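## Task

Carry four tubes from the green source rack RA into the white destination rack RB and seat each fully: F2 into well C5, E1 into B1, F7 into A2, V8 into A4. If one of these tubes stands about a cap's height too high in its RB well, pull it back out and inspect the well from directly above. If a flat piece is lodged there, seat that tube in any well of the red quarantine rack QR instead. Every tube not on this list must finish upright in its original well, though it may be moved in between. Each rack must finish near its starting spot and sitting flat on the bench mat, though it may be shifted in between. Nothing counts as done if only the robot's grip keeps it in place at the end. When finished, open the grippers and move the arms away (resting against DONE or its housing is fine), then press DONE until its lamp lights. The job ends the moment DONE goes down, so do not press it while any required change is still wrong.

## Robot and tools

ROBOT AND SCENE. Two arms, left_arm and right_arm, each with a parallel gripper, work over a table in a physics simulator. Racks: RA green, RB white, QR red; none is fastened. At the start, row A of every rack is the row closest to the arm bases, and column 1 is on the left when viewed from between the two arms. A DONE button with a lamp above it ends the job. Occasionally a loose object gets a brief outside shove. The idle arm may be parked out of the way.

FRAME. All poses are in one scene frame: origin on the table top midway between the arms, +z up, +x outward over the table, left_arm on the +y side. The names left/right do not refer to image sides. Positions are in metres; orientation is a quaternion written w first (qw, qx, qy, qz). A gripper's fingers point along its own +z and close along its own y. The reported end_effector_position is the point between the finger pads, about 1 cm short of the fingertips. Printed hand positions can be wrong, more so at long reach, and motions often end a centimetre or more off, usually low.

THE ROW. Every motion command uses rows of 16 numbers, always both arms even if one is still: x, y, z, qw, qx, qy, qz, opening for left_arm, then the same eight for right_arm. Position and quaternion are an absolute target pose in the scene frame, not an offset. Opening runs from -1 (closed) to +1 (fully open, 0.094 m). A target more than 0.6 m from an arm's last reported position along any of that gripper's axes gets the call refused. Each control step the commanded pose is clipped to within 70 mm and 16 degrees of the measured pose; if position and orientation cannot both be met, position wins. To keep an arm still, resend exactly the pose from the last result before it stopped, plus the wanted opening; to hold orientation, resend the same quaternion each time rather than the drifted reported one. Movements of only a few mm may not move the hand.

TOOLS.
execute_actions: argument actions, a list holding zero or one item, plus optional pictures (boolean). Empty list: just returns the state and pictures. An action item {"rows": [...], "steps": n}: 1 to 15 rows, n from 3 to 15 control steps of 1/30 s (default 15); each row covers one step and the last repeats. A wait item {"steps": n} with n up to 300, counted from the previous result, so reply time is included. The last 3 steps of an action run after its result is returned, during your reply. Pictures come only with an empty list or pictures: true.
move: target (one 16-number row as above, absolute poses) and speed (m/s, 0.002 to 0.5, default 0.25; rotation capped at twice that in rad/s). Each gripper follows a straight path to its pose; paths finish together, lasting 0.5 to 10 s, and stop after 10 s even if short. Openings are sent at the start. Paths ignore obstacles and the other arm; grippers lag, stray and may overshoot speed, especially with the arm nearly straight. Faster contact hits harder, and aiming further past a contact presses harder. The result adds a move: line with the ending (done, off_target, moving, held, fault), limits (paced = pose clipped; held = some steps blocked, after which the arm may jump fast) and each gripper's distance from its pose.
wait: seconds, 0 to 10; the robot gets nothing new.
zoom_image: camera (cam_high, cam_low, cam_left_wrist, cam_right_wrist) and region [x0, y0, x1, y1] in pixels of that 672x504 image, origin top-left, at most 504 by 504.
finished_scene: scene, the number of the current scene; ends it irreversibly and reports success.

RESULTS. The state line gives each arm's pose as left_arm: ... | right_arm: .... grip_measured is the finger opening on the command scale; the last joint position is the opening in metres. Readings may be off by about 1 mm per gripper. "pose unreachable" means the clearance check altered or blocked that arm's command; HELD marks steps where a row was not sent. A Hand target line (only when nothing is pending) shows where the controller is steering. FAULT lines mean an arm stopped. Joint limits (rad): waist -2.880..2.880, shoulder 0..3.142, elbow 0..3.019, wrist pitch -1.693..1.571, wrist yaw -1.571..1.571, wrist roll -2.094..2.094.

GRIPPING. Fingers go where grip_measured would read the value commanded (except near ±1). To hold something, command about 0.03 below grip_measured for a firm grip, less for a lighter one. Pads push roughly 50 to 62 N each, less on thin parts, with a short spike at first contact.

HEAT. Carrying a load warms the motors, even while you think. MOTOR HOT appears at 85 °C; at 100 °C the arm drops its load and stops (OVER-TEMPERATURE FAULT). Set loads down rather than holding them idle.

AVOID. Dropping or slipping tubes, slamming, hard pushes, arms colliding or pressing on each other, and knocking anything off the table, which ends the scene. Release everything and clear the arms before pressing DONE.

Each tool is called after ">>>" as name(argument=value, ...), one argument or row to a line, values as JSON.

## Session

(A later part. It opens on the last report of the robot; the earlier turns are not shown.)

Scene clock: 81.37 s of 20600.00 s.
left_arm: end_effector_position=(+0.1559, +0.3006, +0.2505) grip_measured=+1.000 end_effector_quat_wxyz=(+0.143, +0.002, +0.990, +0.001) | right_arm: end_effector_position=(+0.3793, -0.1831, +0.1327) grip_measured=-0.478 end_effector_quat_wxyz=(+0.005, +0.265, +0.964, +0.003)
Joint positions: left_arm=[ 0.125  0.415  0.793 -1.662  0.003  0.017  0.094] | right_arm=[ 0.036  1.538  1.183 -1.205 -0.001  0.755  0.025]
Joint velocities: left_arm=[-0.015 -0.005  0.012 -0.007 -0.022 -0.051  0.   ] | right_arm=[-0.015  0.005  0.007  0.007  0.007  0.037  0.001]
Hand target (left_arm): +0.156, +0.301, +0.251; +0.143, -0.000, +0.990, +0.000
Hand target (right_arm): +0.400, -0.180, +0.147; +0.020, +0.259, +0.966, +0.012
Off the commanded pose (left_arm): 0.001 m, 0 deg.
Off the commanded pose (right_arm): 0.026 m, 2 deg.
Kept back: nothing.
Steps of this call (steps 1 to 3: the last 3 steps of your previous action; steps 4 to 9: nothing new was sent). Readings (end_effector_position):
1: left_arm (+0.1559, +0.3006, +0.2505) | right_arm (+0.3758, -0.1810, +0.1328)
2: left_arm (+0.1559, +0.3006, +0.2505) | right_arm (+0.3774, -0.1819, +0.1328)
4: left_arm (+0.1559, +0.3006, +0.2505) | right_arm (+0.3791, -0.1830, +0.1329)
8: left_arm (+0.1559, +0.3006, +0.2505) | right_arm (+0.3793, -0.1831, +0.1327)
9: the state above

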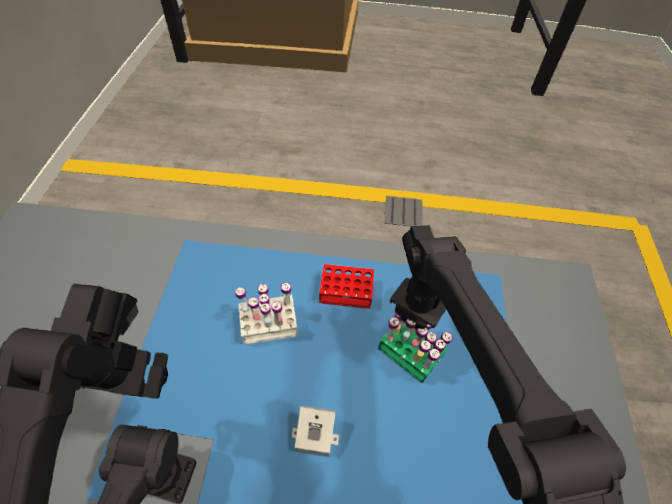

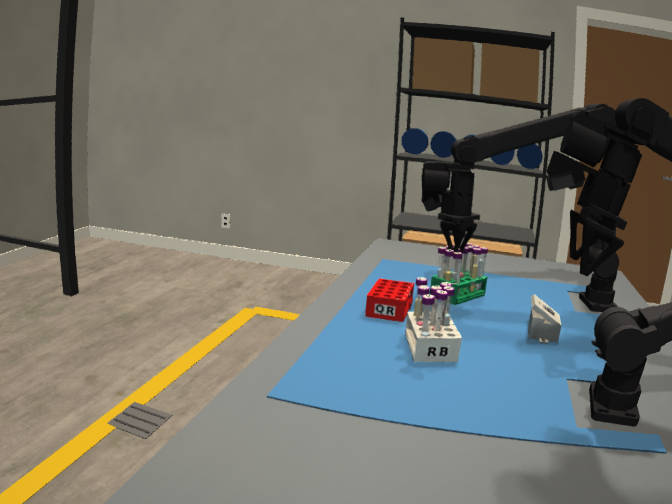

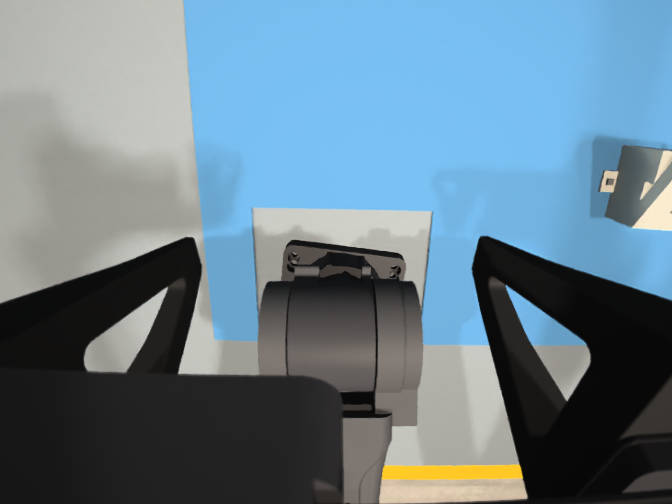

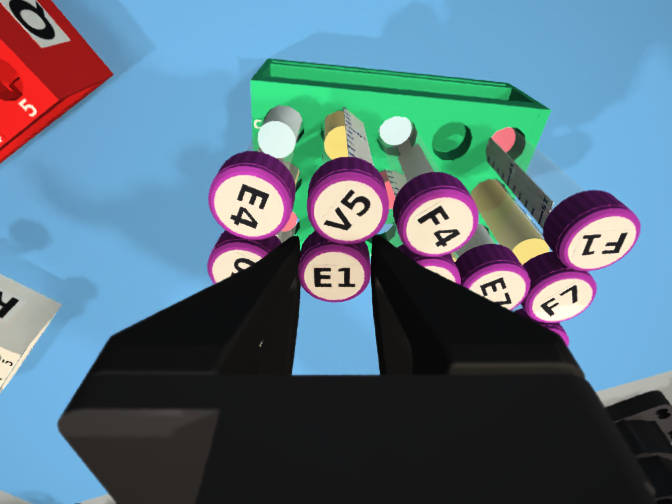

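>>> execute_actions(
  actions=[
    {"rows":[[0.156,0.301,0.251,0.143,0,0.99,0,1,0.401,-0.1785,0.147,0.02,0.259,0.966,0.012,-0.575]],"steps":12},
  ],
)

>>> execute_actions(
  actions=[
    {"rows":[[0.156,0.301,0.251,0.143,0,0.99,0,1,0.400,-0.179,0.151,0.022,0.259,0.966,0.014,-0.575],[0.156,0.301,0.251,0.143,0,0.99,0,1,0.398,-0.179,0.155,0.024,0.259,0.966,0.015,-0.575],[0.156,0.301,0.251,0.143,0,0.99,0,1,0.396,-0.179,0.159,0.026,0.259,0.966,0.016,-0.575],[0.156,0.301,0.251,0.143,0,0.99,0,1,0.395,-0.179,0.163,0.026,0.259,0.966,0.016,-0.575],[0.156,0.301,0.251,0.143,0,0.99,0,1,0.394,-0.179,0.167,0.026,0.259,0.966,0.016,-0.575],[0.156,0.301,0.251,0.143,0,0.99,0,1,0.394,-0.179,0.171,0.026,0.259,0.966,0.016,-0.575],[0.156,0.301,0.251,0.143,0,0.99,0,1,0.394,-0.179,0.175,0.026,0.259,0.966,0.016,-0.575],[0.156,0.301,0.251,0.143,0,0.99,0,1,0.394,-0.179,0.180,0.026,0.259,0.966,0.016,-0.575],[0.156,0.301,0.251,0.143,0,0.99,0,1,0.394,-0.179,0.185,0.026,0.259,0.966,0.016,-0.575],[0.156,0.301,0.251,0.143,0,0.99,0,1,0.394,-0.179,0.190,0.026,0.259,0.966,0.016,-0.575],[0.156,0.301,0.251,0.143,0,0.99,0,1,0.394,-0.179,0.195,0.026,0.259,0.966,0.016,-0.575],[0.156,0.301,0.251,0.143,0,0.99,0,1,0.394,-0.179,0.200,0.026,0.259,0.966,0.016,-0.575],[0.156,0.301,0.251,0.143,0,0.99,0,1,0.394,-0.179,0.205,0.026,0.259,0.966,0.016,-0.575],[0.156,0.301,0.251,0.143,0,0.99,0,1,0.394,-0.179,0.210,0.026,0.259,0.966,0.016,-0.575],[0.156,0.301,0.251,0.143,0,0.99,0,1,0.394,-0.179,0.215,0.026,0.259,0.966,0.016,-0.575]]},
  ],
)

>>> move(
  target=[0.156,0.301,0.251,0.143,0,0.99,0,1,0.386,-0.178,0.305,0.026,0.259,0.966,0.016,-0.575],
  speed=0.15,
)

>>> move(
  target=[0.156,0.301,0.251,0.143,0,0.99,0,1,0.378,0.205,0.30,0,0.233,0.972,0,-0.575],
  speed=0.25,
)

Scene clock: 82.23 s of 20600.00 s.
left_arm: end_effector_position=(+0.1559, +0.3006, +0.2505) grip_measured=+1.000 end_effector_quat_wxyz=(+0.143, +0.002, +0.990, +0.001) | right_arm: end_effector_position=(+0.3793, -0.1831, +0.1327) grip_measured=-0.546 end_effector_quat_wxyz=(+0.005, +0.264, +0.964, +0.003)
Joint positions: left_arm=[ 0.125  0.415  0.793 -1.662  0.003  0.017  0.094] | right_arm=[ 0.036  1.538  1.183 -1.205 -0.001  0.753  0.021]
Joint velocities: left_arm=[ 0.005 -0.005 -0.002  0.007  0.066  0.037  0.   ] | right_arm=[-0.005  0.005  0.007 -0.002 -0.051 -0.007  0.001]
Steps of this call (steps 1 to 17: nothing new was sent; steps 18 to 26: the first 9 steps of this action). Readings (end_effector_position):
18: left_arm (+0.1559, +0.3006, +0.2505) | right_arm (+0.3793, -0.1831, +0.1327)
19: left_arm (+0.1559, +0.3006, +0.2505) | right_arm (+0.3793, -0.1831, +0.1327)
21: left_arm (+0.1559, +0.3006, +0.2505) | right_arm (+0.3793, -0.1831, +0.1327)
25: left_arm (+0.1559, +0.3006, +0.2505) | right_arm (+0.3793, -0.1831, +0.1327)
26: the state above

Scene clock: 82.73 s of 20600.00 s.
left_arm: end_effector_position=(+0.1559, +0.3006, +0.2505) grip_measured=+1.000 end_effector_quat_wxyz=(+0.143, +0.002, +0.990, +0.001) | right_arm: end_effector_position=(+0.3771, -0.1830, +0.1555) grip_measured=-0.546 end_effector_quat_wxyz=(-0.003, +0.264, +0.964, +0.001)
Joint positions: left_arm=[ 0.125  0.415  0.793 -1.662  0.003  0.017  0.094] | right_arm=[ 0.036  1.523  1.229 -1.283 -0.004  0.753  0.021]
Joint velocities: left_arm=[0.015 0.005 0.012 0.017 0.007 0.007 0.   ] | right_arm=[ 0.005 -0.142  0.286 -0.403  0.022 -0.007  0.   ]
Off your previous action's commanded pose (left_arm): 0.001 m, 0 deg at its last step (step 3 of this call).
Off your previous action's commanded pose (right_arm): 0.026 m, 2 deg at its last step (step 3 of this call).
Steps of this call (steps 1 to 3: the last 3 steps of your previous action; steps 4 to 15: the first 12 steps of this action). Readings (end_effector_position):
4: left_arm (+0.1559, +0.3006, +0.2505) | right_arm (+0.3793, -0.1831, +0.1327)
5: left_arm (+0.1559, +0.3006, +0.2505) | right_arm (+0.3791, -0.1831, +0.1327)
7: left_arm (+0.1559, +0.3006, +0.2505) | right_arm (+0.3781, -0.1831, +0.1328)
11: left_arm (+0.1559, +0.3006, +0.2505) | right_arm (+0.3770, -0.1830, +0.1389)
15: the state above

Scene clock: 84.33 s of 20600.00 s.
left_arm: end_effector_position=(+0.1559, +0.3006, +0.2505) grip_measured=+1.000 end_effector_quat_wxyz=(+0.143, +0.002, +0.990, +0.001) | right_arm: end_effector_position=(+0.3759, -0.1833, +0.2815) grip_measured=-0.546 end_effector_quat_wxyz=(+0.005, +0.264, +0.964, +0.005)
Joint positions: left_arm=[ 0.125  0.415  0.793 -1.662  0.003  0.017  0.094] | right_arm=[ 0.036  1.466  1.5   -1.592 -0.004  0.753  0.021]
Joint velocities: left_arm=[-0.015  0.005 -0.007 -0.007 -0.051 -0.081  0.   ] | right_arm=[-0.005 -0.005  0.017 -0.002  0.11  -0.007 -0.001]
Hand target (left_arm): +0.156, +0.301, +0.251; +0.143, -0.000, +0.990, +0.000
Hand target (right_arm): +0.383, -0.179, +0.305; +0.026, +0.259, +0.965, +0.016
Off your previous action's commanded pose (left_arm): 0.001 m, 0 deg at its last step (step 3 of this call).
Off your previous action's commanded pose (right_arm): 0.046 m, 4 deg at its last step (step 3 of this call).
Off the commanded pose (left_arm): 0.001 m, 0 deg.
Off the commanded pose (right_arm): 0.026 m, 3 deg.
Kept back: nothing.
move: off_target (right_arm)

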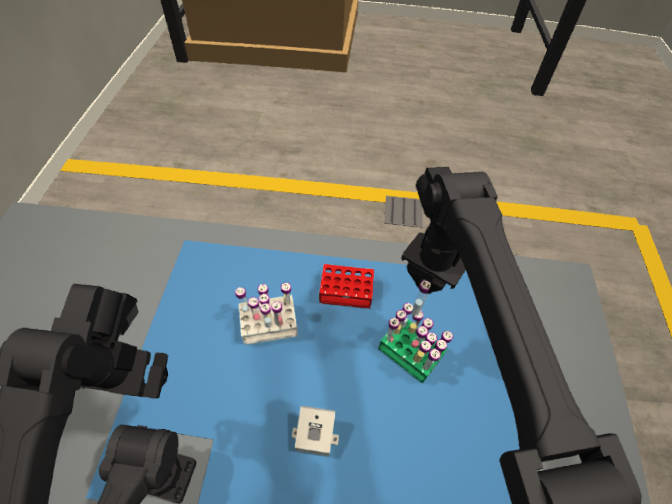

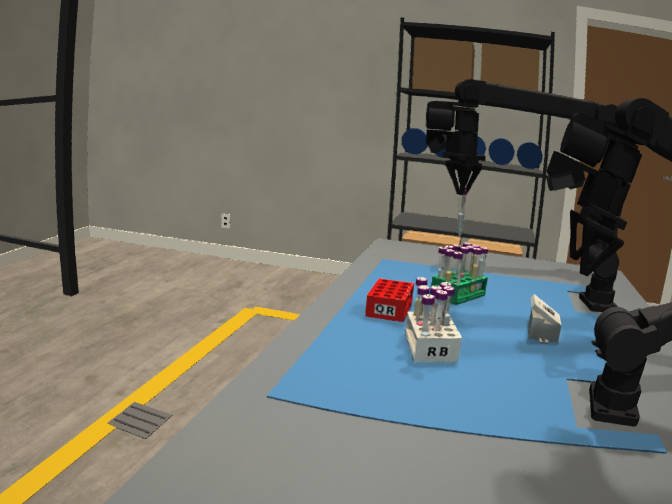

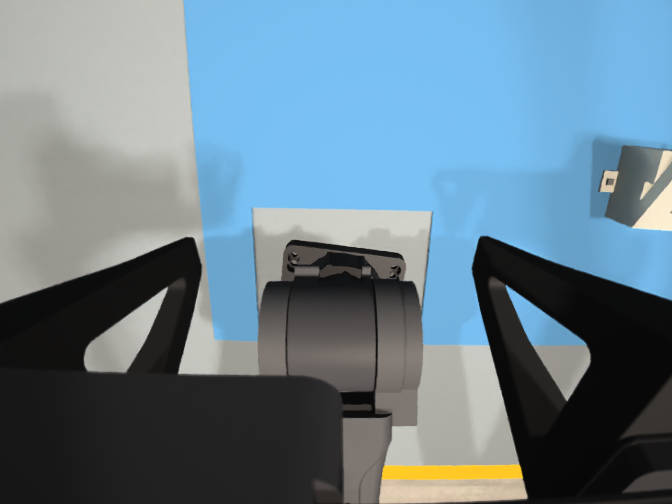

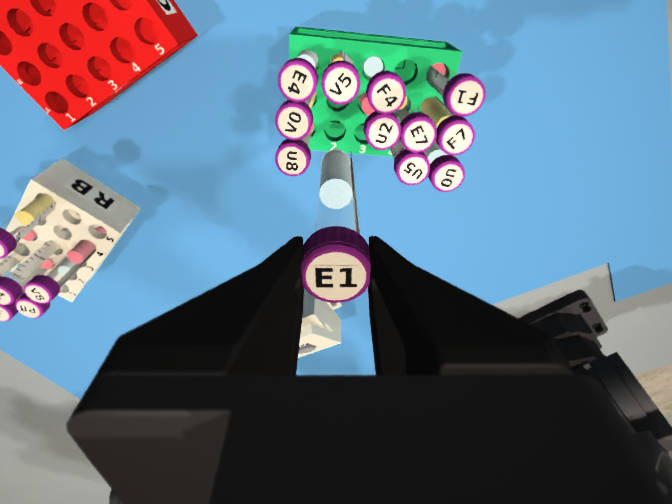

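Scene clock: 86.43 s of 20600.00 s.
left_arm: end_effector_position=(+0.1559, +0.3006, +0.2505) grip_measured=+1.000 end_effector_quat_wxyz=(+0.143, +0.002, +0.990, +0.001) | right_arm: end_effector_position=(+0.3746, +0.1978, +0.2861) grip_measured=-0.546 end_effector_quat_wxyz=(+0.022, +0.222, +0.974, +0.045)
Joint positions: left_arm=[ 0.125  0.415  0.793 -1.662  0.003  0.017  0.094] | right_arm=[ 0.661  1.993  2.211 -1.689 -0.004  1.291  0.021]
Joint velocities: left_arm=[ 0.005  0.005  0.007 -0.007  0.007 -0.022  0.   ] | right_arm=[ 0.005  0.005  0.012 -0.002 -0.037  0.007  0.001]
Hand target (left_arm): +0.156, +0.301, +0.251; +0.143, -0.000, +0.990, +0.000
Hand target (right_arm): +0.385, +0.202, +0.302; +0.032, +0.232, +0.970, +0.062
Off the commanded pose (left_arm): 0.001 m, 0 deg.
Off the commanded pose (right_arm): 0.016 m, 6 deg.
joint sent to its limit (right arm) — the command would take joint 4 (wrist pitch) past its lower limit, so that joint was sent only as far as its limit.
Kept back: nothing.
move: off_target (right_arm)

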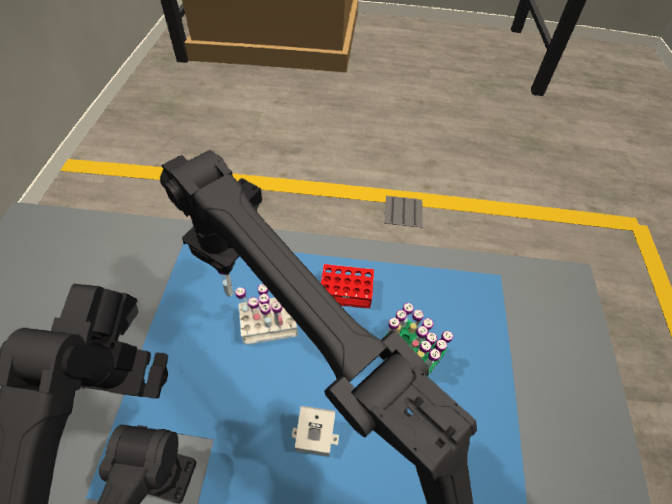

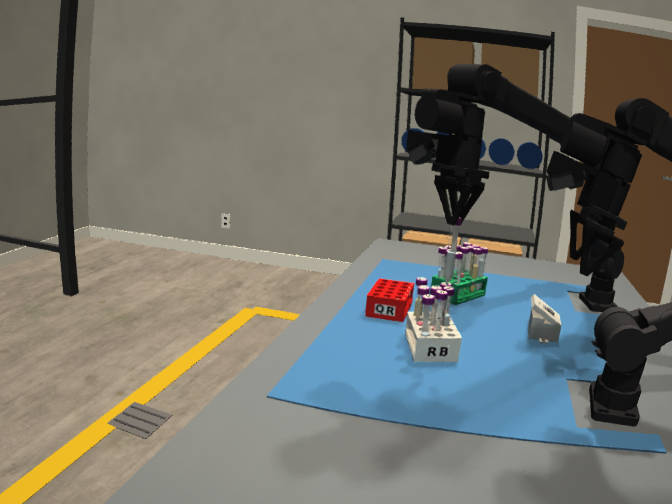

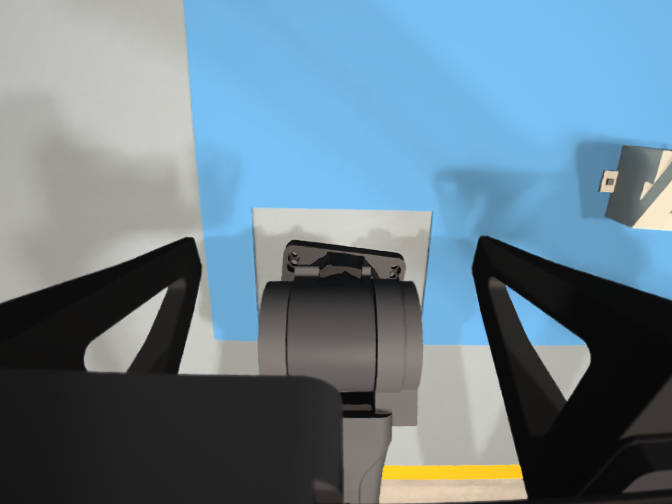

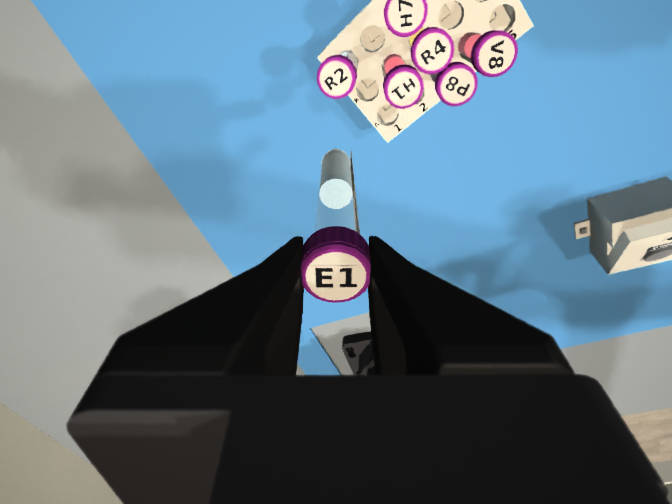

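>>> move(
  target=[0.156,0.301,0.251,0.143,0,0.99,0,1,0.384,0.188,0.195,0,0.233,0.972,0,-0.575],
  speed=0.08,
)

Scene clock: 88.23 s of 20600.00 s.
left_arm: end_effector_position=(+0.1559, +0.3006, +0.2505) grip_measured=+1.000 end_effector_quat_wxyz=(+0.143, +0.002, +0.990, +0.001) | right_arm: end_effector_position=(+0.3788, +0.1901, +0.2063) grip_measured=-0.546 end_effector_quat_wxyz=(+0.001, +0.229, +0.973, +0.004)
Joint positions: left_arm=[ 0.125  0.415  0.793 -1.662  0.003  0.017  0.094] | right_arm=[ 0.648  2.026  2.056 -1.592 -0.003  1.293  0.021]
Joint velocities: left_arm=[ 0.005 -0.005 -0.022 -0.007 -0.007  0.007  0.   ] | right_arm=[-0.015 -0.005 -0.022  0.022 -0.095 -0.007  0.   ]
Hand target (left_arm): +0.156, +0.301, +0.251; +0.143, -0.000, +0.990, +0.000
Hand target (right_arm): +0.384, +0.188, +0.195; +0.000, +0.233, +0.972, -0.000
Off the commanded pose (left_arm): 0.001 m, 0 deg.
Off the commanded pose (right_arm): 0.013 m, 1 deg.
Kept back: nothing.
move: off_target (right_arm)

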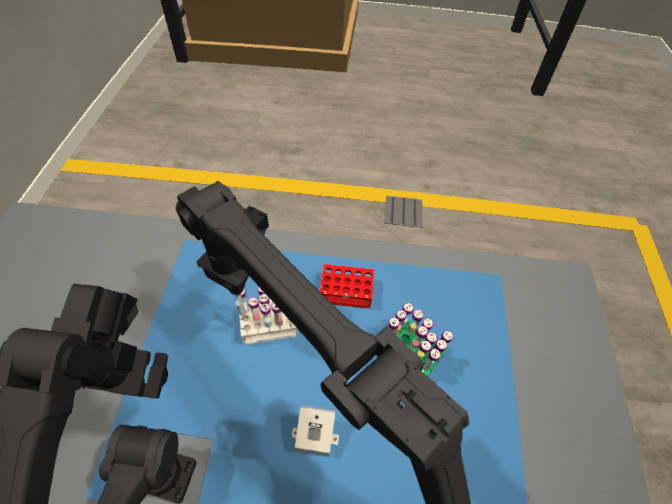

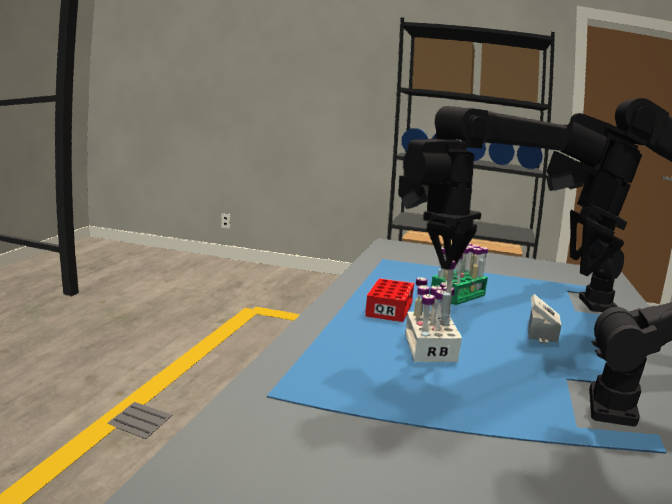

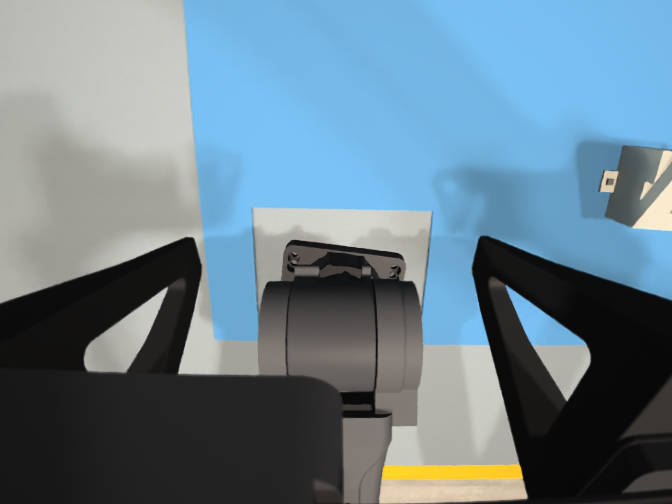

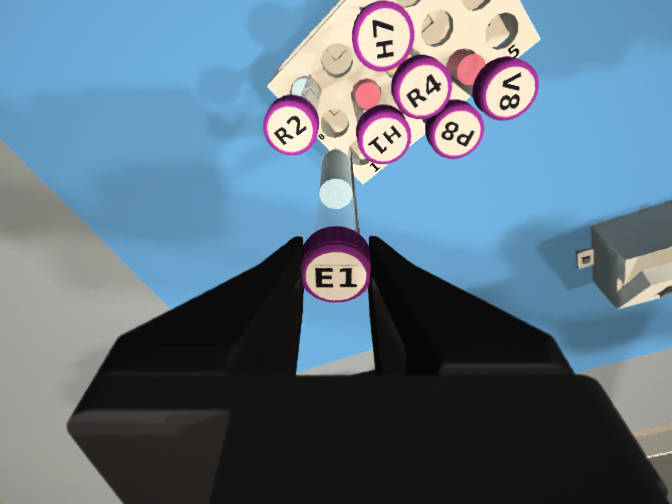

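>>> move(
  target=[0.156,0.301,0.251,0.143,0,0.99,0,1,0.393,0.1835,0.18,0,0.233,0.972,0,-0.575],
  speed=0.04,
)

Scene clock: 89.53 s of 20600.00 s.
left_arm: end_effector_position=(+0.1559, +0.3006, +0.2505) grip_measured=+1.000 end_effector_quat_wxyz=(+0.143, +0.002, +0.990, +0.001) | right_arm: end_effector_position=(+0.3882, +0.1847, +0.1967) grip_measured=-0.546 end_effector_quat_wxyz=(+0.003, +0.237, +0.971, +0.008)
Joint positions: left_arm=[ 0.125  0.415  0.793 -1.662  0.003  0.017  0.094] | right_arm=[ 0.631  2.026  2.031 -1.558 -0.003  1.292  0.021]
Joint velocities: left_arm=[ 0.005  0.005 -0.007 -0.017 -0.095  0.037  0.   ] | right_arm=[-0.005 -0.015  0.002 -0.002  0.022 -0.007  0.001]
Hand target (left_arm): +0.156, +0.301, +0.251; +0.143, -0.000, +0.990, +0.000
Hand target (right_arm): +0.393, +0.183, +0.180; -0.000, +0.233, +0.972, -0.000
Off the commanded pose (left_arm): 0.001 m, 0 deg.
Off the commanded pose (right_arm): 0.017 m, 1 deg.
Kept back: nothing.
move: off_target (right_arm)

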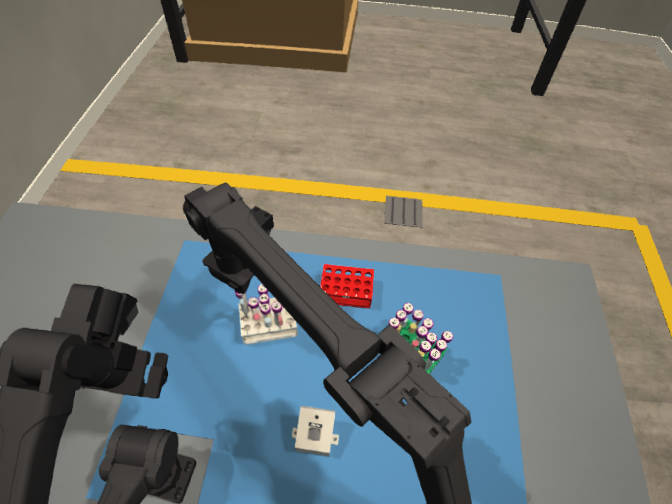

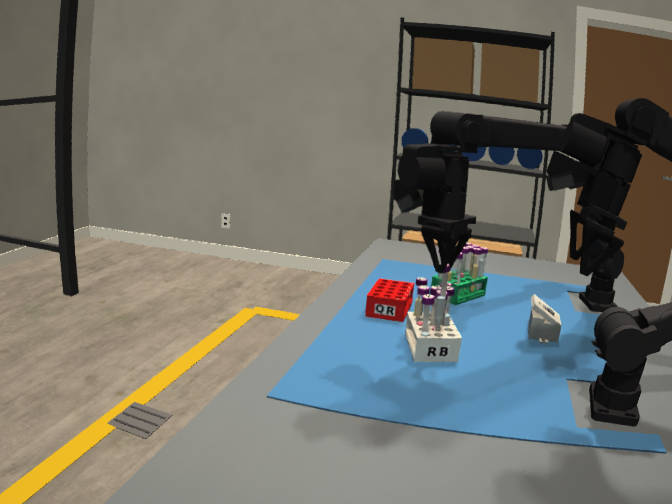

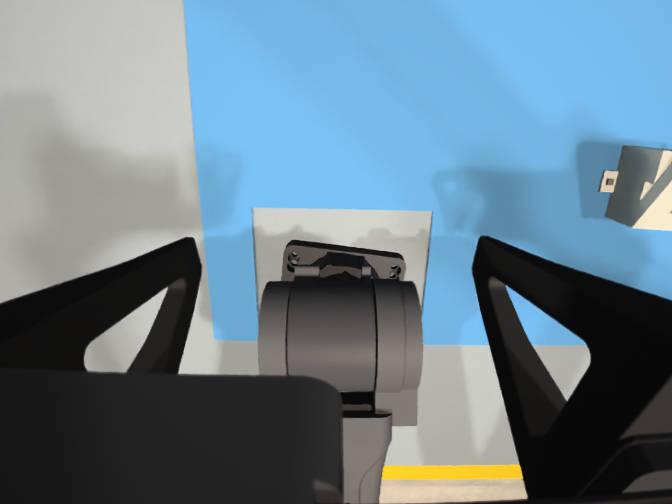

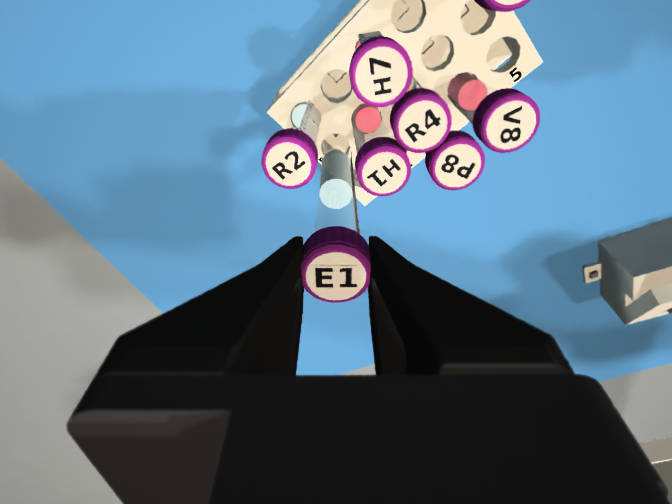

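>>> move(
  target=[0.156,0.301,0.251,0.143,0,0.99,0,1,0.391,0.185,0.145,0,0.233,0.972,0,-0.575],
  speed=0.03,
)

Scene clock: 91.77 s of 20600.00 s.
left_arm: end_effector_position=(+0.1559, +0.3006, +0.2505) grip_measured=+1.000 end_effector_quat_wxyz=(+0.143, +0.002, +0.990, +0.001) | right_arm: end_effector_position=(+0.3888, +0.1853, +0.1645) grip_measured=-0.546 end_effector_quat_wxyz=(+0.004, +0.237, +0.972, +0.010)
Joint positions: left_arm=[ 0.125  0.415  0.793 -1.662  0.003  0.017  0.094] | right_arm=[ 0.631  2.031  1.953 -1.473 -0.003  1.292  0.021]
Joint velocities: left_arm=[-0.015 -0.024  0.007 -0.012 -0.037 -0.051  0.   ] | right_arm=[-0.015  0.005 -0.002 -0.002 -0.007 -0.022 -0.   ]
Hand target (left_arm): +0.156, +0.301, +0.251; +0.143, -0.000, +0.990, +0.000
Hand target (right_arm): +0.391, +0.185, +0.145; +0.000, +0.233, +0.972, +0.000
Off the commanded pose (left_arm): 0.001 m, 0 deg.
Off the commanded pose (right_arm): 0.020 m, 1 deg.
Kept back: nothing.
move: off_target (right_arm)

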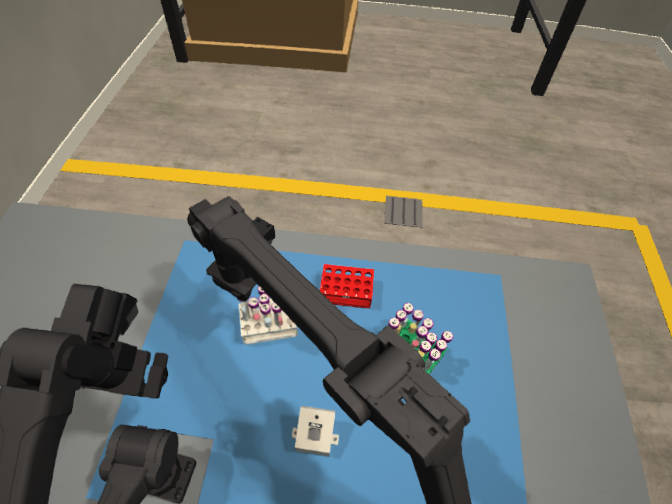

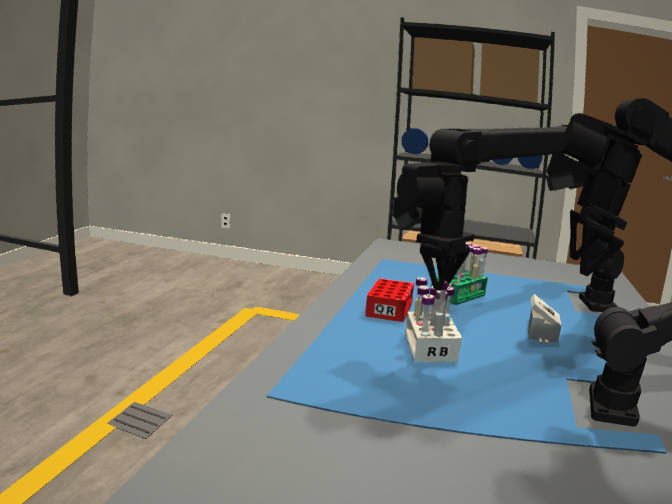

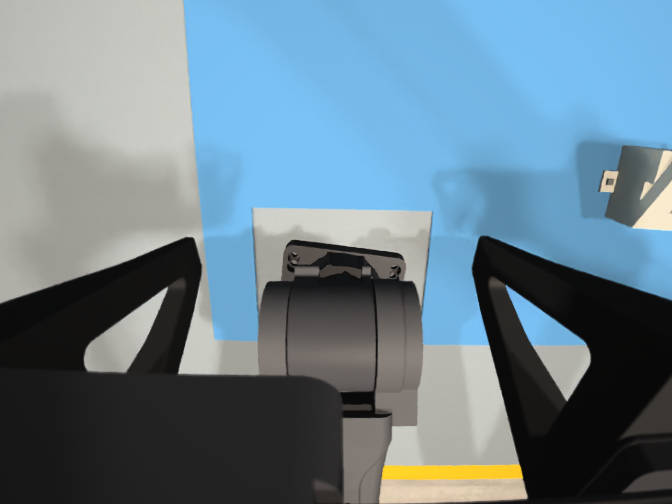

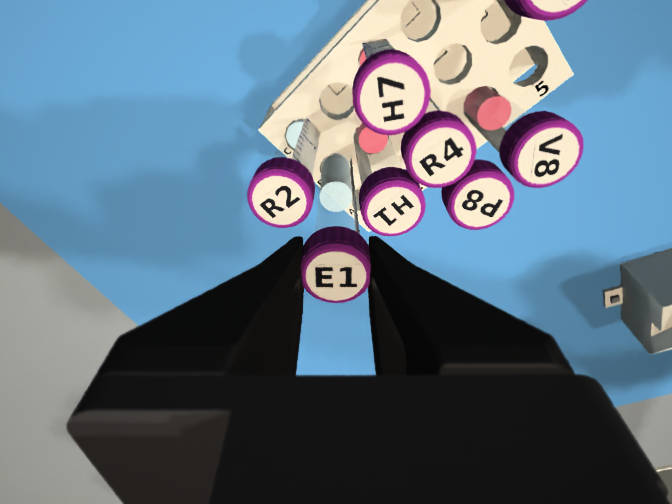

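>>> move(
  target=[0.156,0.301,0.251,0.143,0,0.99,0,1,0.383,0.193,0.14,0,0.233,0.972,0,-0.575],
  speed=0.03,
)

>>> move(
  target=[0.156,0.301,0.251,0.143,0,0.99,0,1,0.383,0.193,0.12,0,0.233,0.972,0,-0.575],
  speed=0.03,
)

Scene clock: 93.23 s of 20600.00 s.
left_arm: end_effector_position=(+0.1559, +0.3006, +0.2505) grip_measured=+1.000 end_effector_quat_wxyz=(+0.143, +0.002, +0.990, +0.001) | right_arm: end_effector_position=(+0.3857, +0.1887, +0.1569) grip_measured=-0.546 end_effector_quat_wxyz=(+0.003, +0.233, +0.972, +0.008)
Joint positions: left_arm=[ 0.125  0.415  0.793 -1.662  0.003  0.017  0.094] | right_arm=[ 0.639  2.037  1.943 -1.461 -0.003  1.292  0.021]
Joint velocities: left_arm=[ 0.005 -0.005 -0.012 -0.007  0.022  0.007  0.   ] | right_arm=[ 0.005  0.015 -0.002 -0.002 -0.081 -0.037 -0.001]
Hand target (left_arm): +0.156, +0.301, +0.251; +0.143, -0.000, +0.990, +0.000
Hand target (right_arm): +0.383, +0.193, +0.140; +0.000, +0.233, +0.972, -0.000
Off the commanded pose (left_arm): 0.001 m, 0 deg.
Off the commanded pose (right_arm): 0.018 m, 1 deg.
Kept back: nothing.
move: off_target (right_arm)

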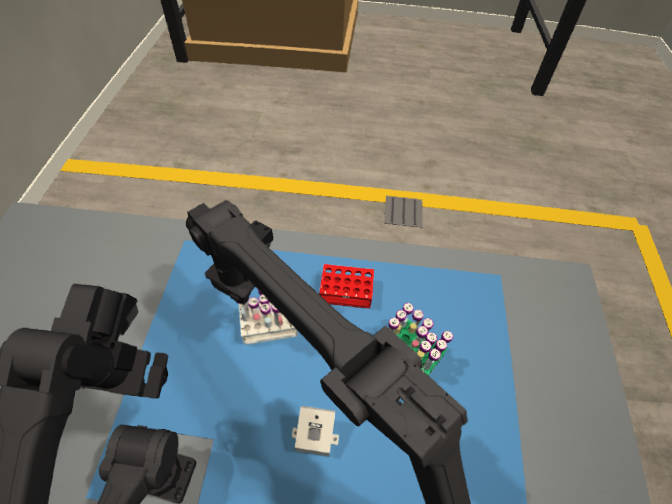

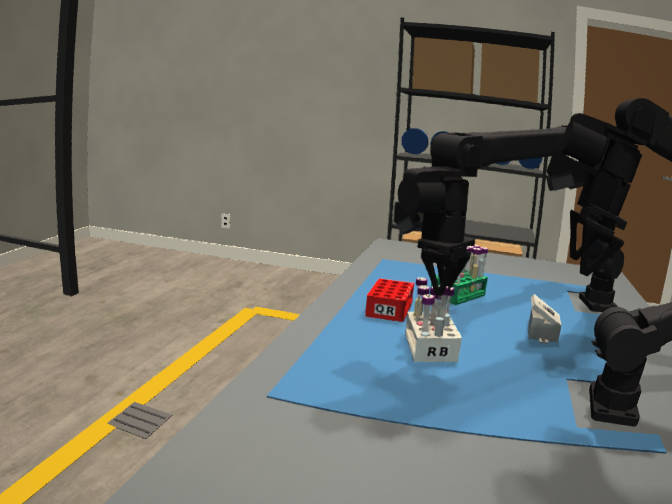

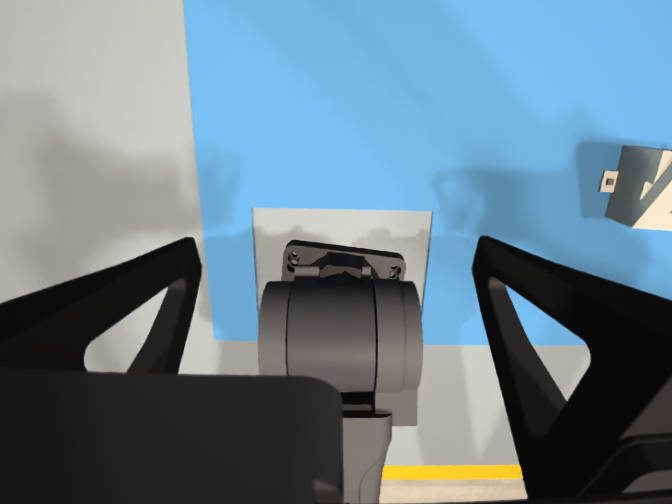

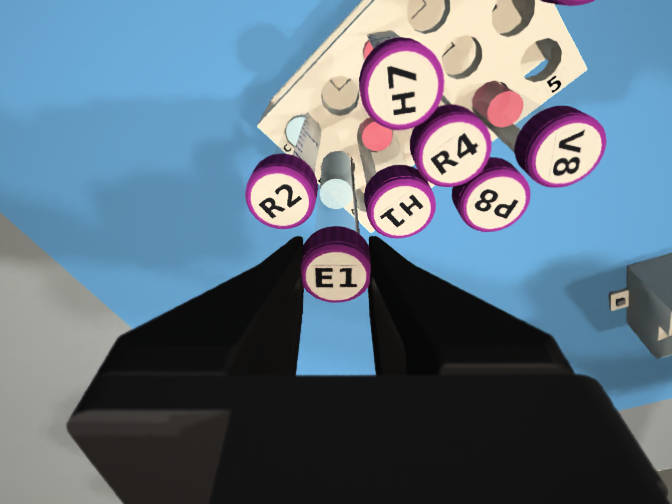

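Scene clock: 94.70 s of 20600.00 s.
left_arm: end_effector_position=(+0.1559, +0.3006, +0.2505) grip_measured=+1.000 end_effector_quat_wxyz=(+0.143, +0.002, +0.990, +0.001) | right_arm: end_effector_position=(+0.3859, +0.1889, +0.1488) grip_measured=-0.546 end_effector_quat_wxyz=(+0.005, +0.233, +0.972, +0.010)
Joint positions: left_arm=[ 0.125  0.415  0.793 -1.662  0.003  0.017  0.094] | right_arm=[ 0.639  2.037  1.922 -1.435 -0.001  1.292  0.021]
Joint velocities: left_arm=[-0.024  0.005  0.002 -0.002  0.037  0.007  0.   ] | right_arm=[-0.005 -0.015  0.022 -0.007  0.081 -0.081  0.001]
Hand target (left_arm): +0.156, +0.301, +0.251; +0.143, -0.000, +0.990, +0.000
Hand target (right_arm): +0.383, +0.192, +0.121; -0.000, +0.233, +0.972, -0.000
Off the commanded pose (left_arm): 0.001 m, 0 deg.
Off the commanded pose (right_arm): 0.029 m, 1 deg.
Kept back: nothing.
move: off_target (right_arm)

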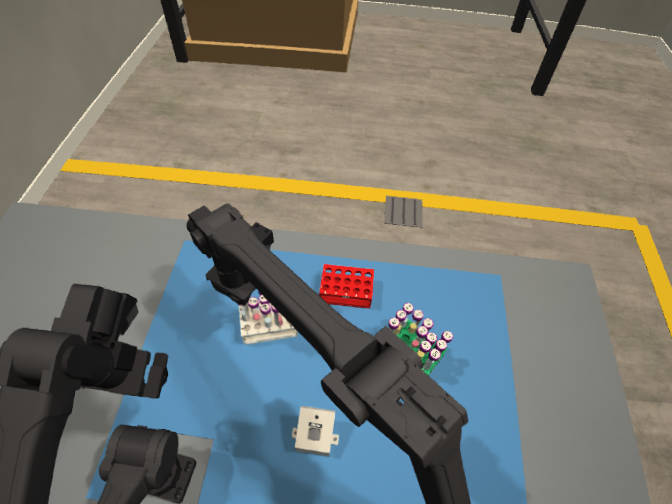

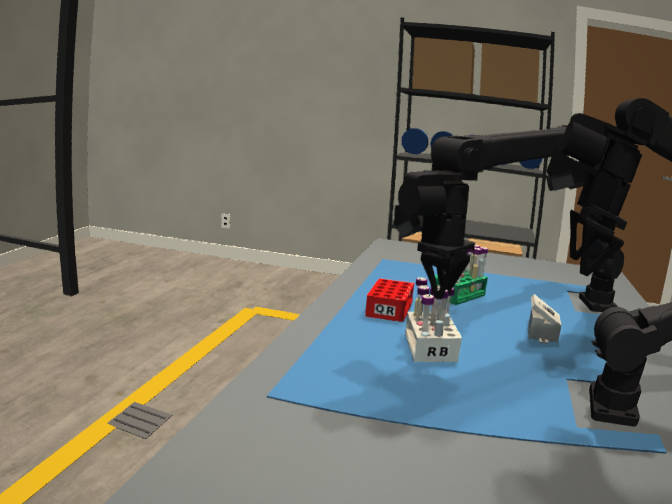

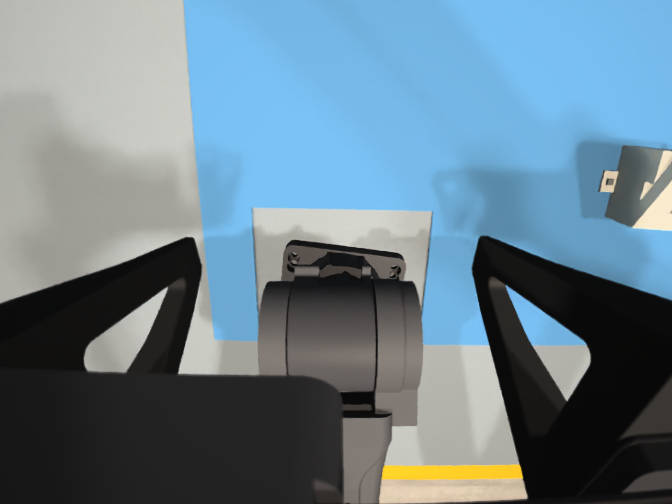

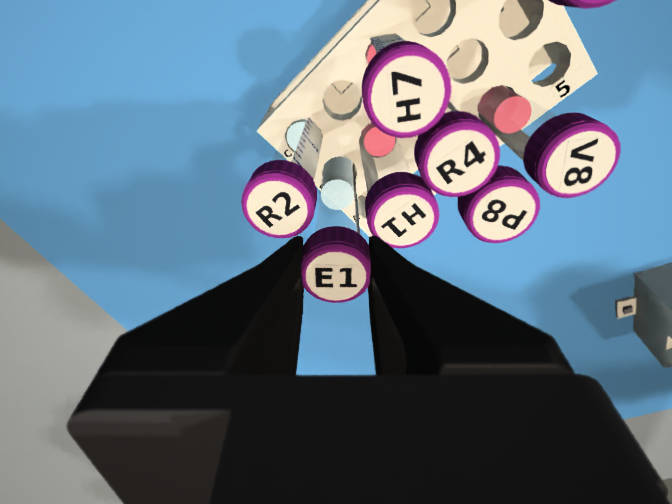

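Either finger on H1 or a block. Release slightly and see.

>>> move(
  target=[0.156,0.301,0.251,0.143,0,0.99,0,1,0.386,0.189,0.149,0.005,0.233,0.972,0.01,-0.47],
)

>>> zoom_image(
  camera="cam_low",
  region=[380,250,500,370],
)

Scene clock: 95.63 s of 20600.00 s.
left_arm: end_effector_position=(+0.1559, +0.3006, +0.2505) grip_measured=+1.000 end_effector_quat_wxyz=(+0.143, +0.002, +0.990, +0.001) | right_arm: end_effector_position=(+0.3858, +0.1888, +0.1505) grip_measured=-0.472 end_effector_quat_wxyz=(+0.005, +0.233, +0.972, +0.011)
Joint positions: left_arm=[ 0.125  0.415  0.793 -1.662  0.003  0.017  0.094] | right_arm=[ 0.639  2.034  1.922 -1.435 -0.001  1.292  0.025]
Joint velocities: left_arm=[ 0.005  0.015 -0.002 -0.002 -0.037  0.037  0.   ] | right_arm=[ 0.005 -0.015 -0.002 -0.012 -0.037 -0.007  0.   ]
Hand target (left_arm): +0.156, +0.301, +0.251; +0.143, -0.000, +0.990, +0.000
Hand target (right_arm): +0.386, +0.189, +0.149; +0.005, +0.233, +0.972, +0.010
Off the commanded pose (left_arm): 0.001 m, 0 deg.
Off the commanded pose (right_arm): 0.002 m, 0 deg.
Kept back: nothing.
move: done

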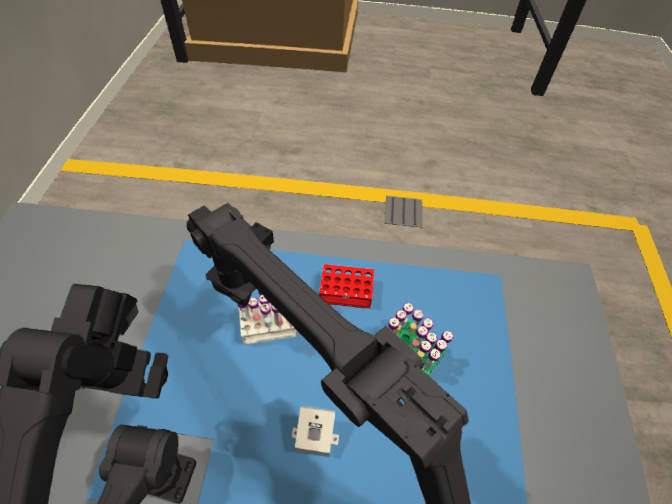

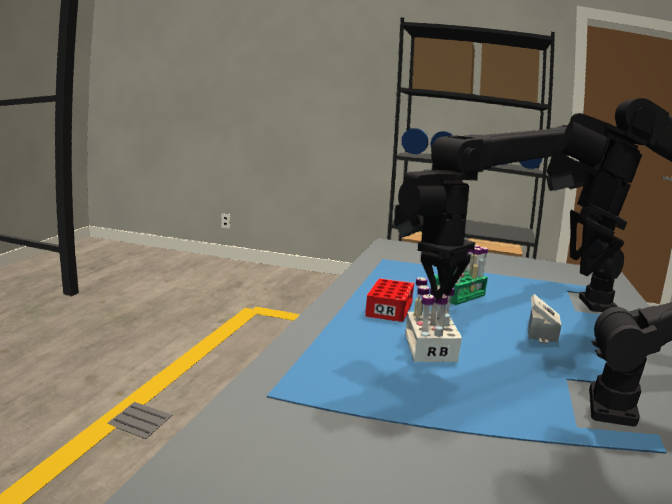

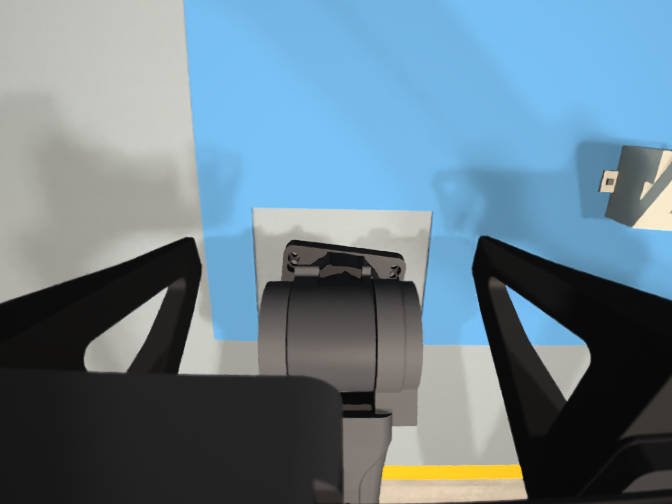

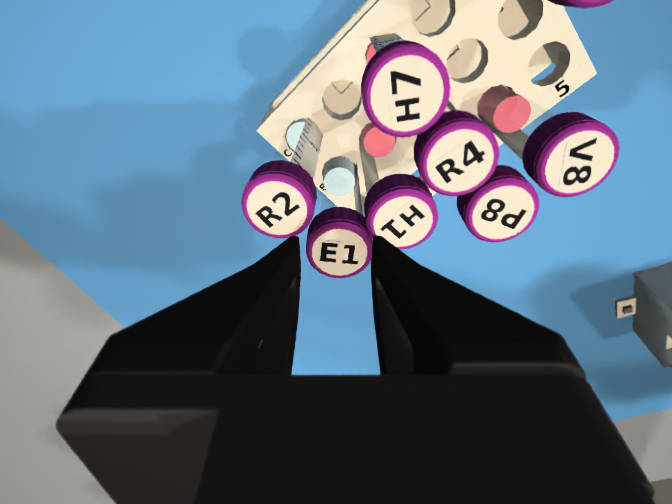

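Region (380, 250, 500, 370) of cam_low's 672x504 image, scaled by 4.200, with more detail than that image has.

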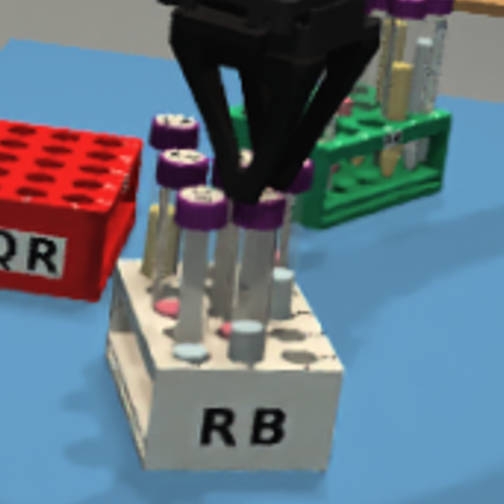

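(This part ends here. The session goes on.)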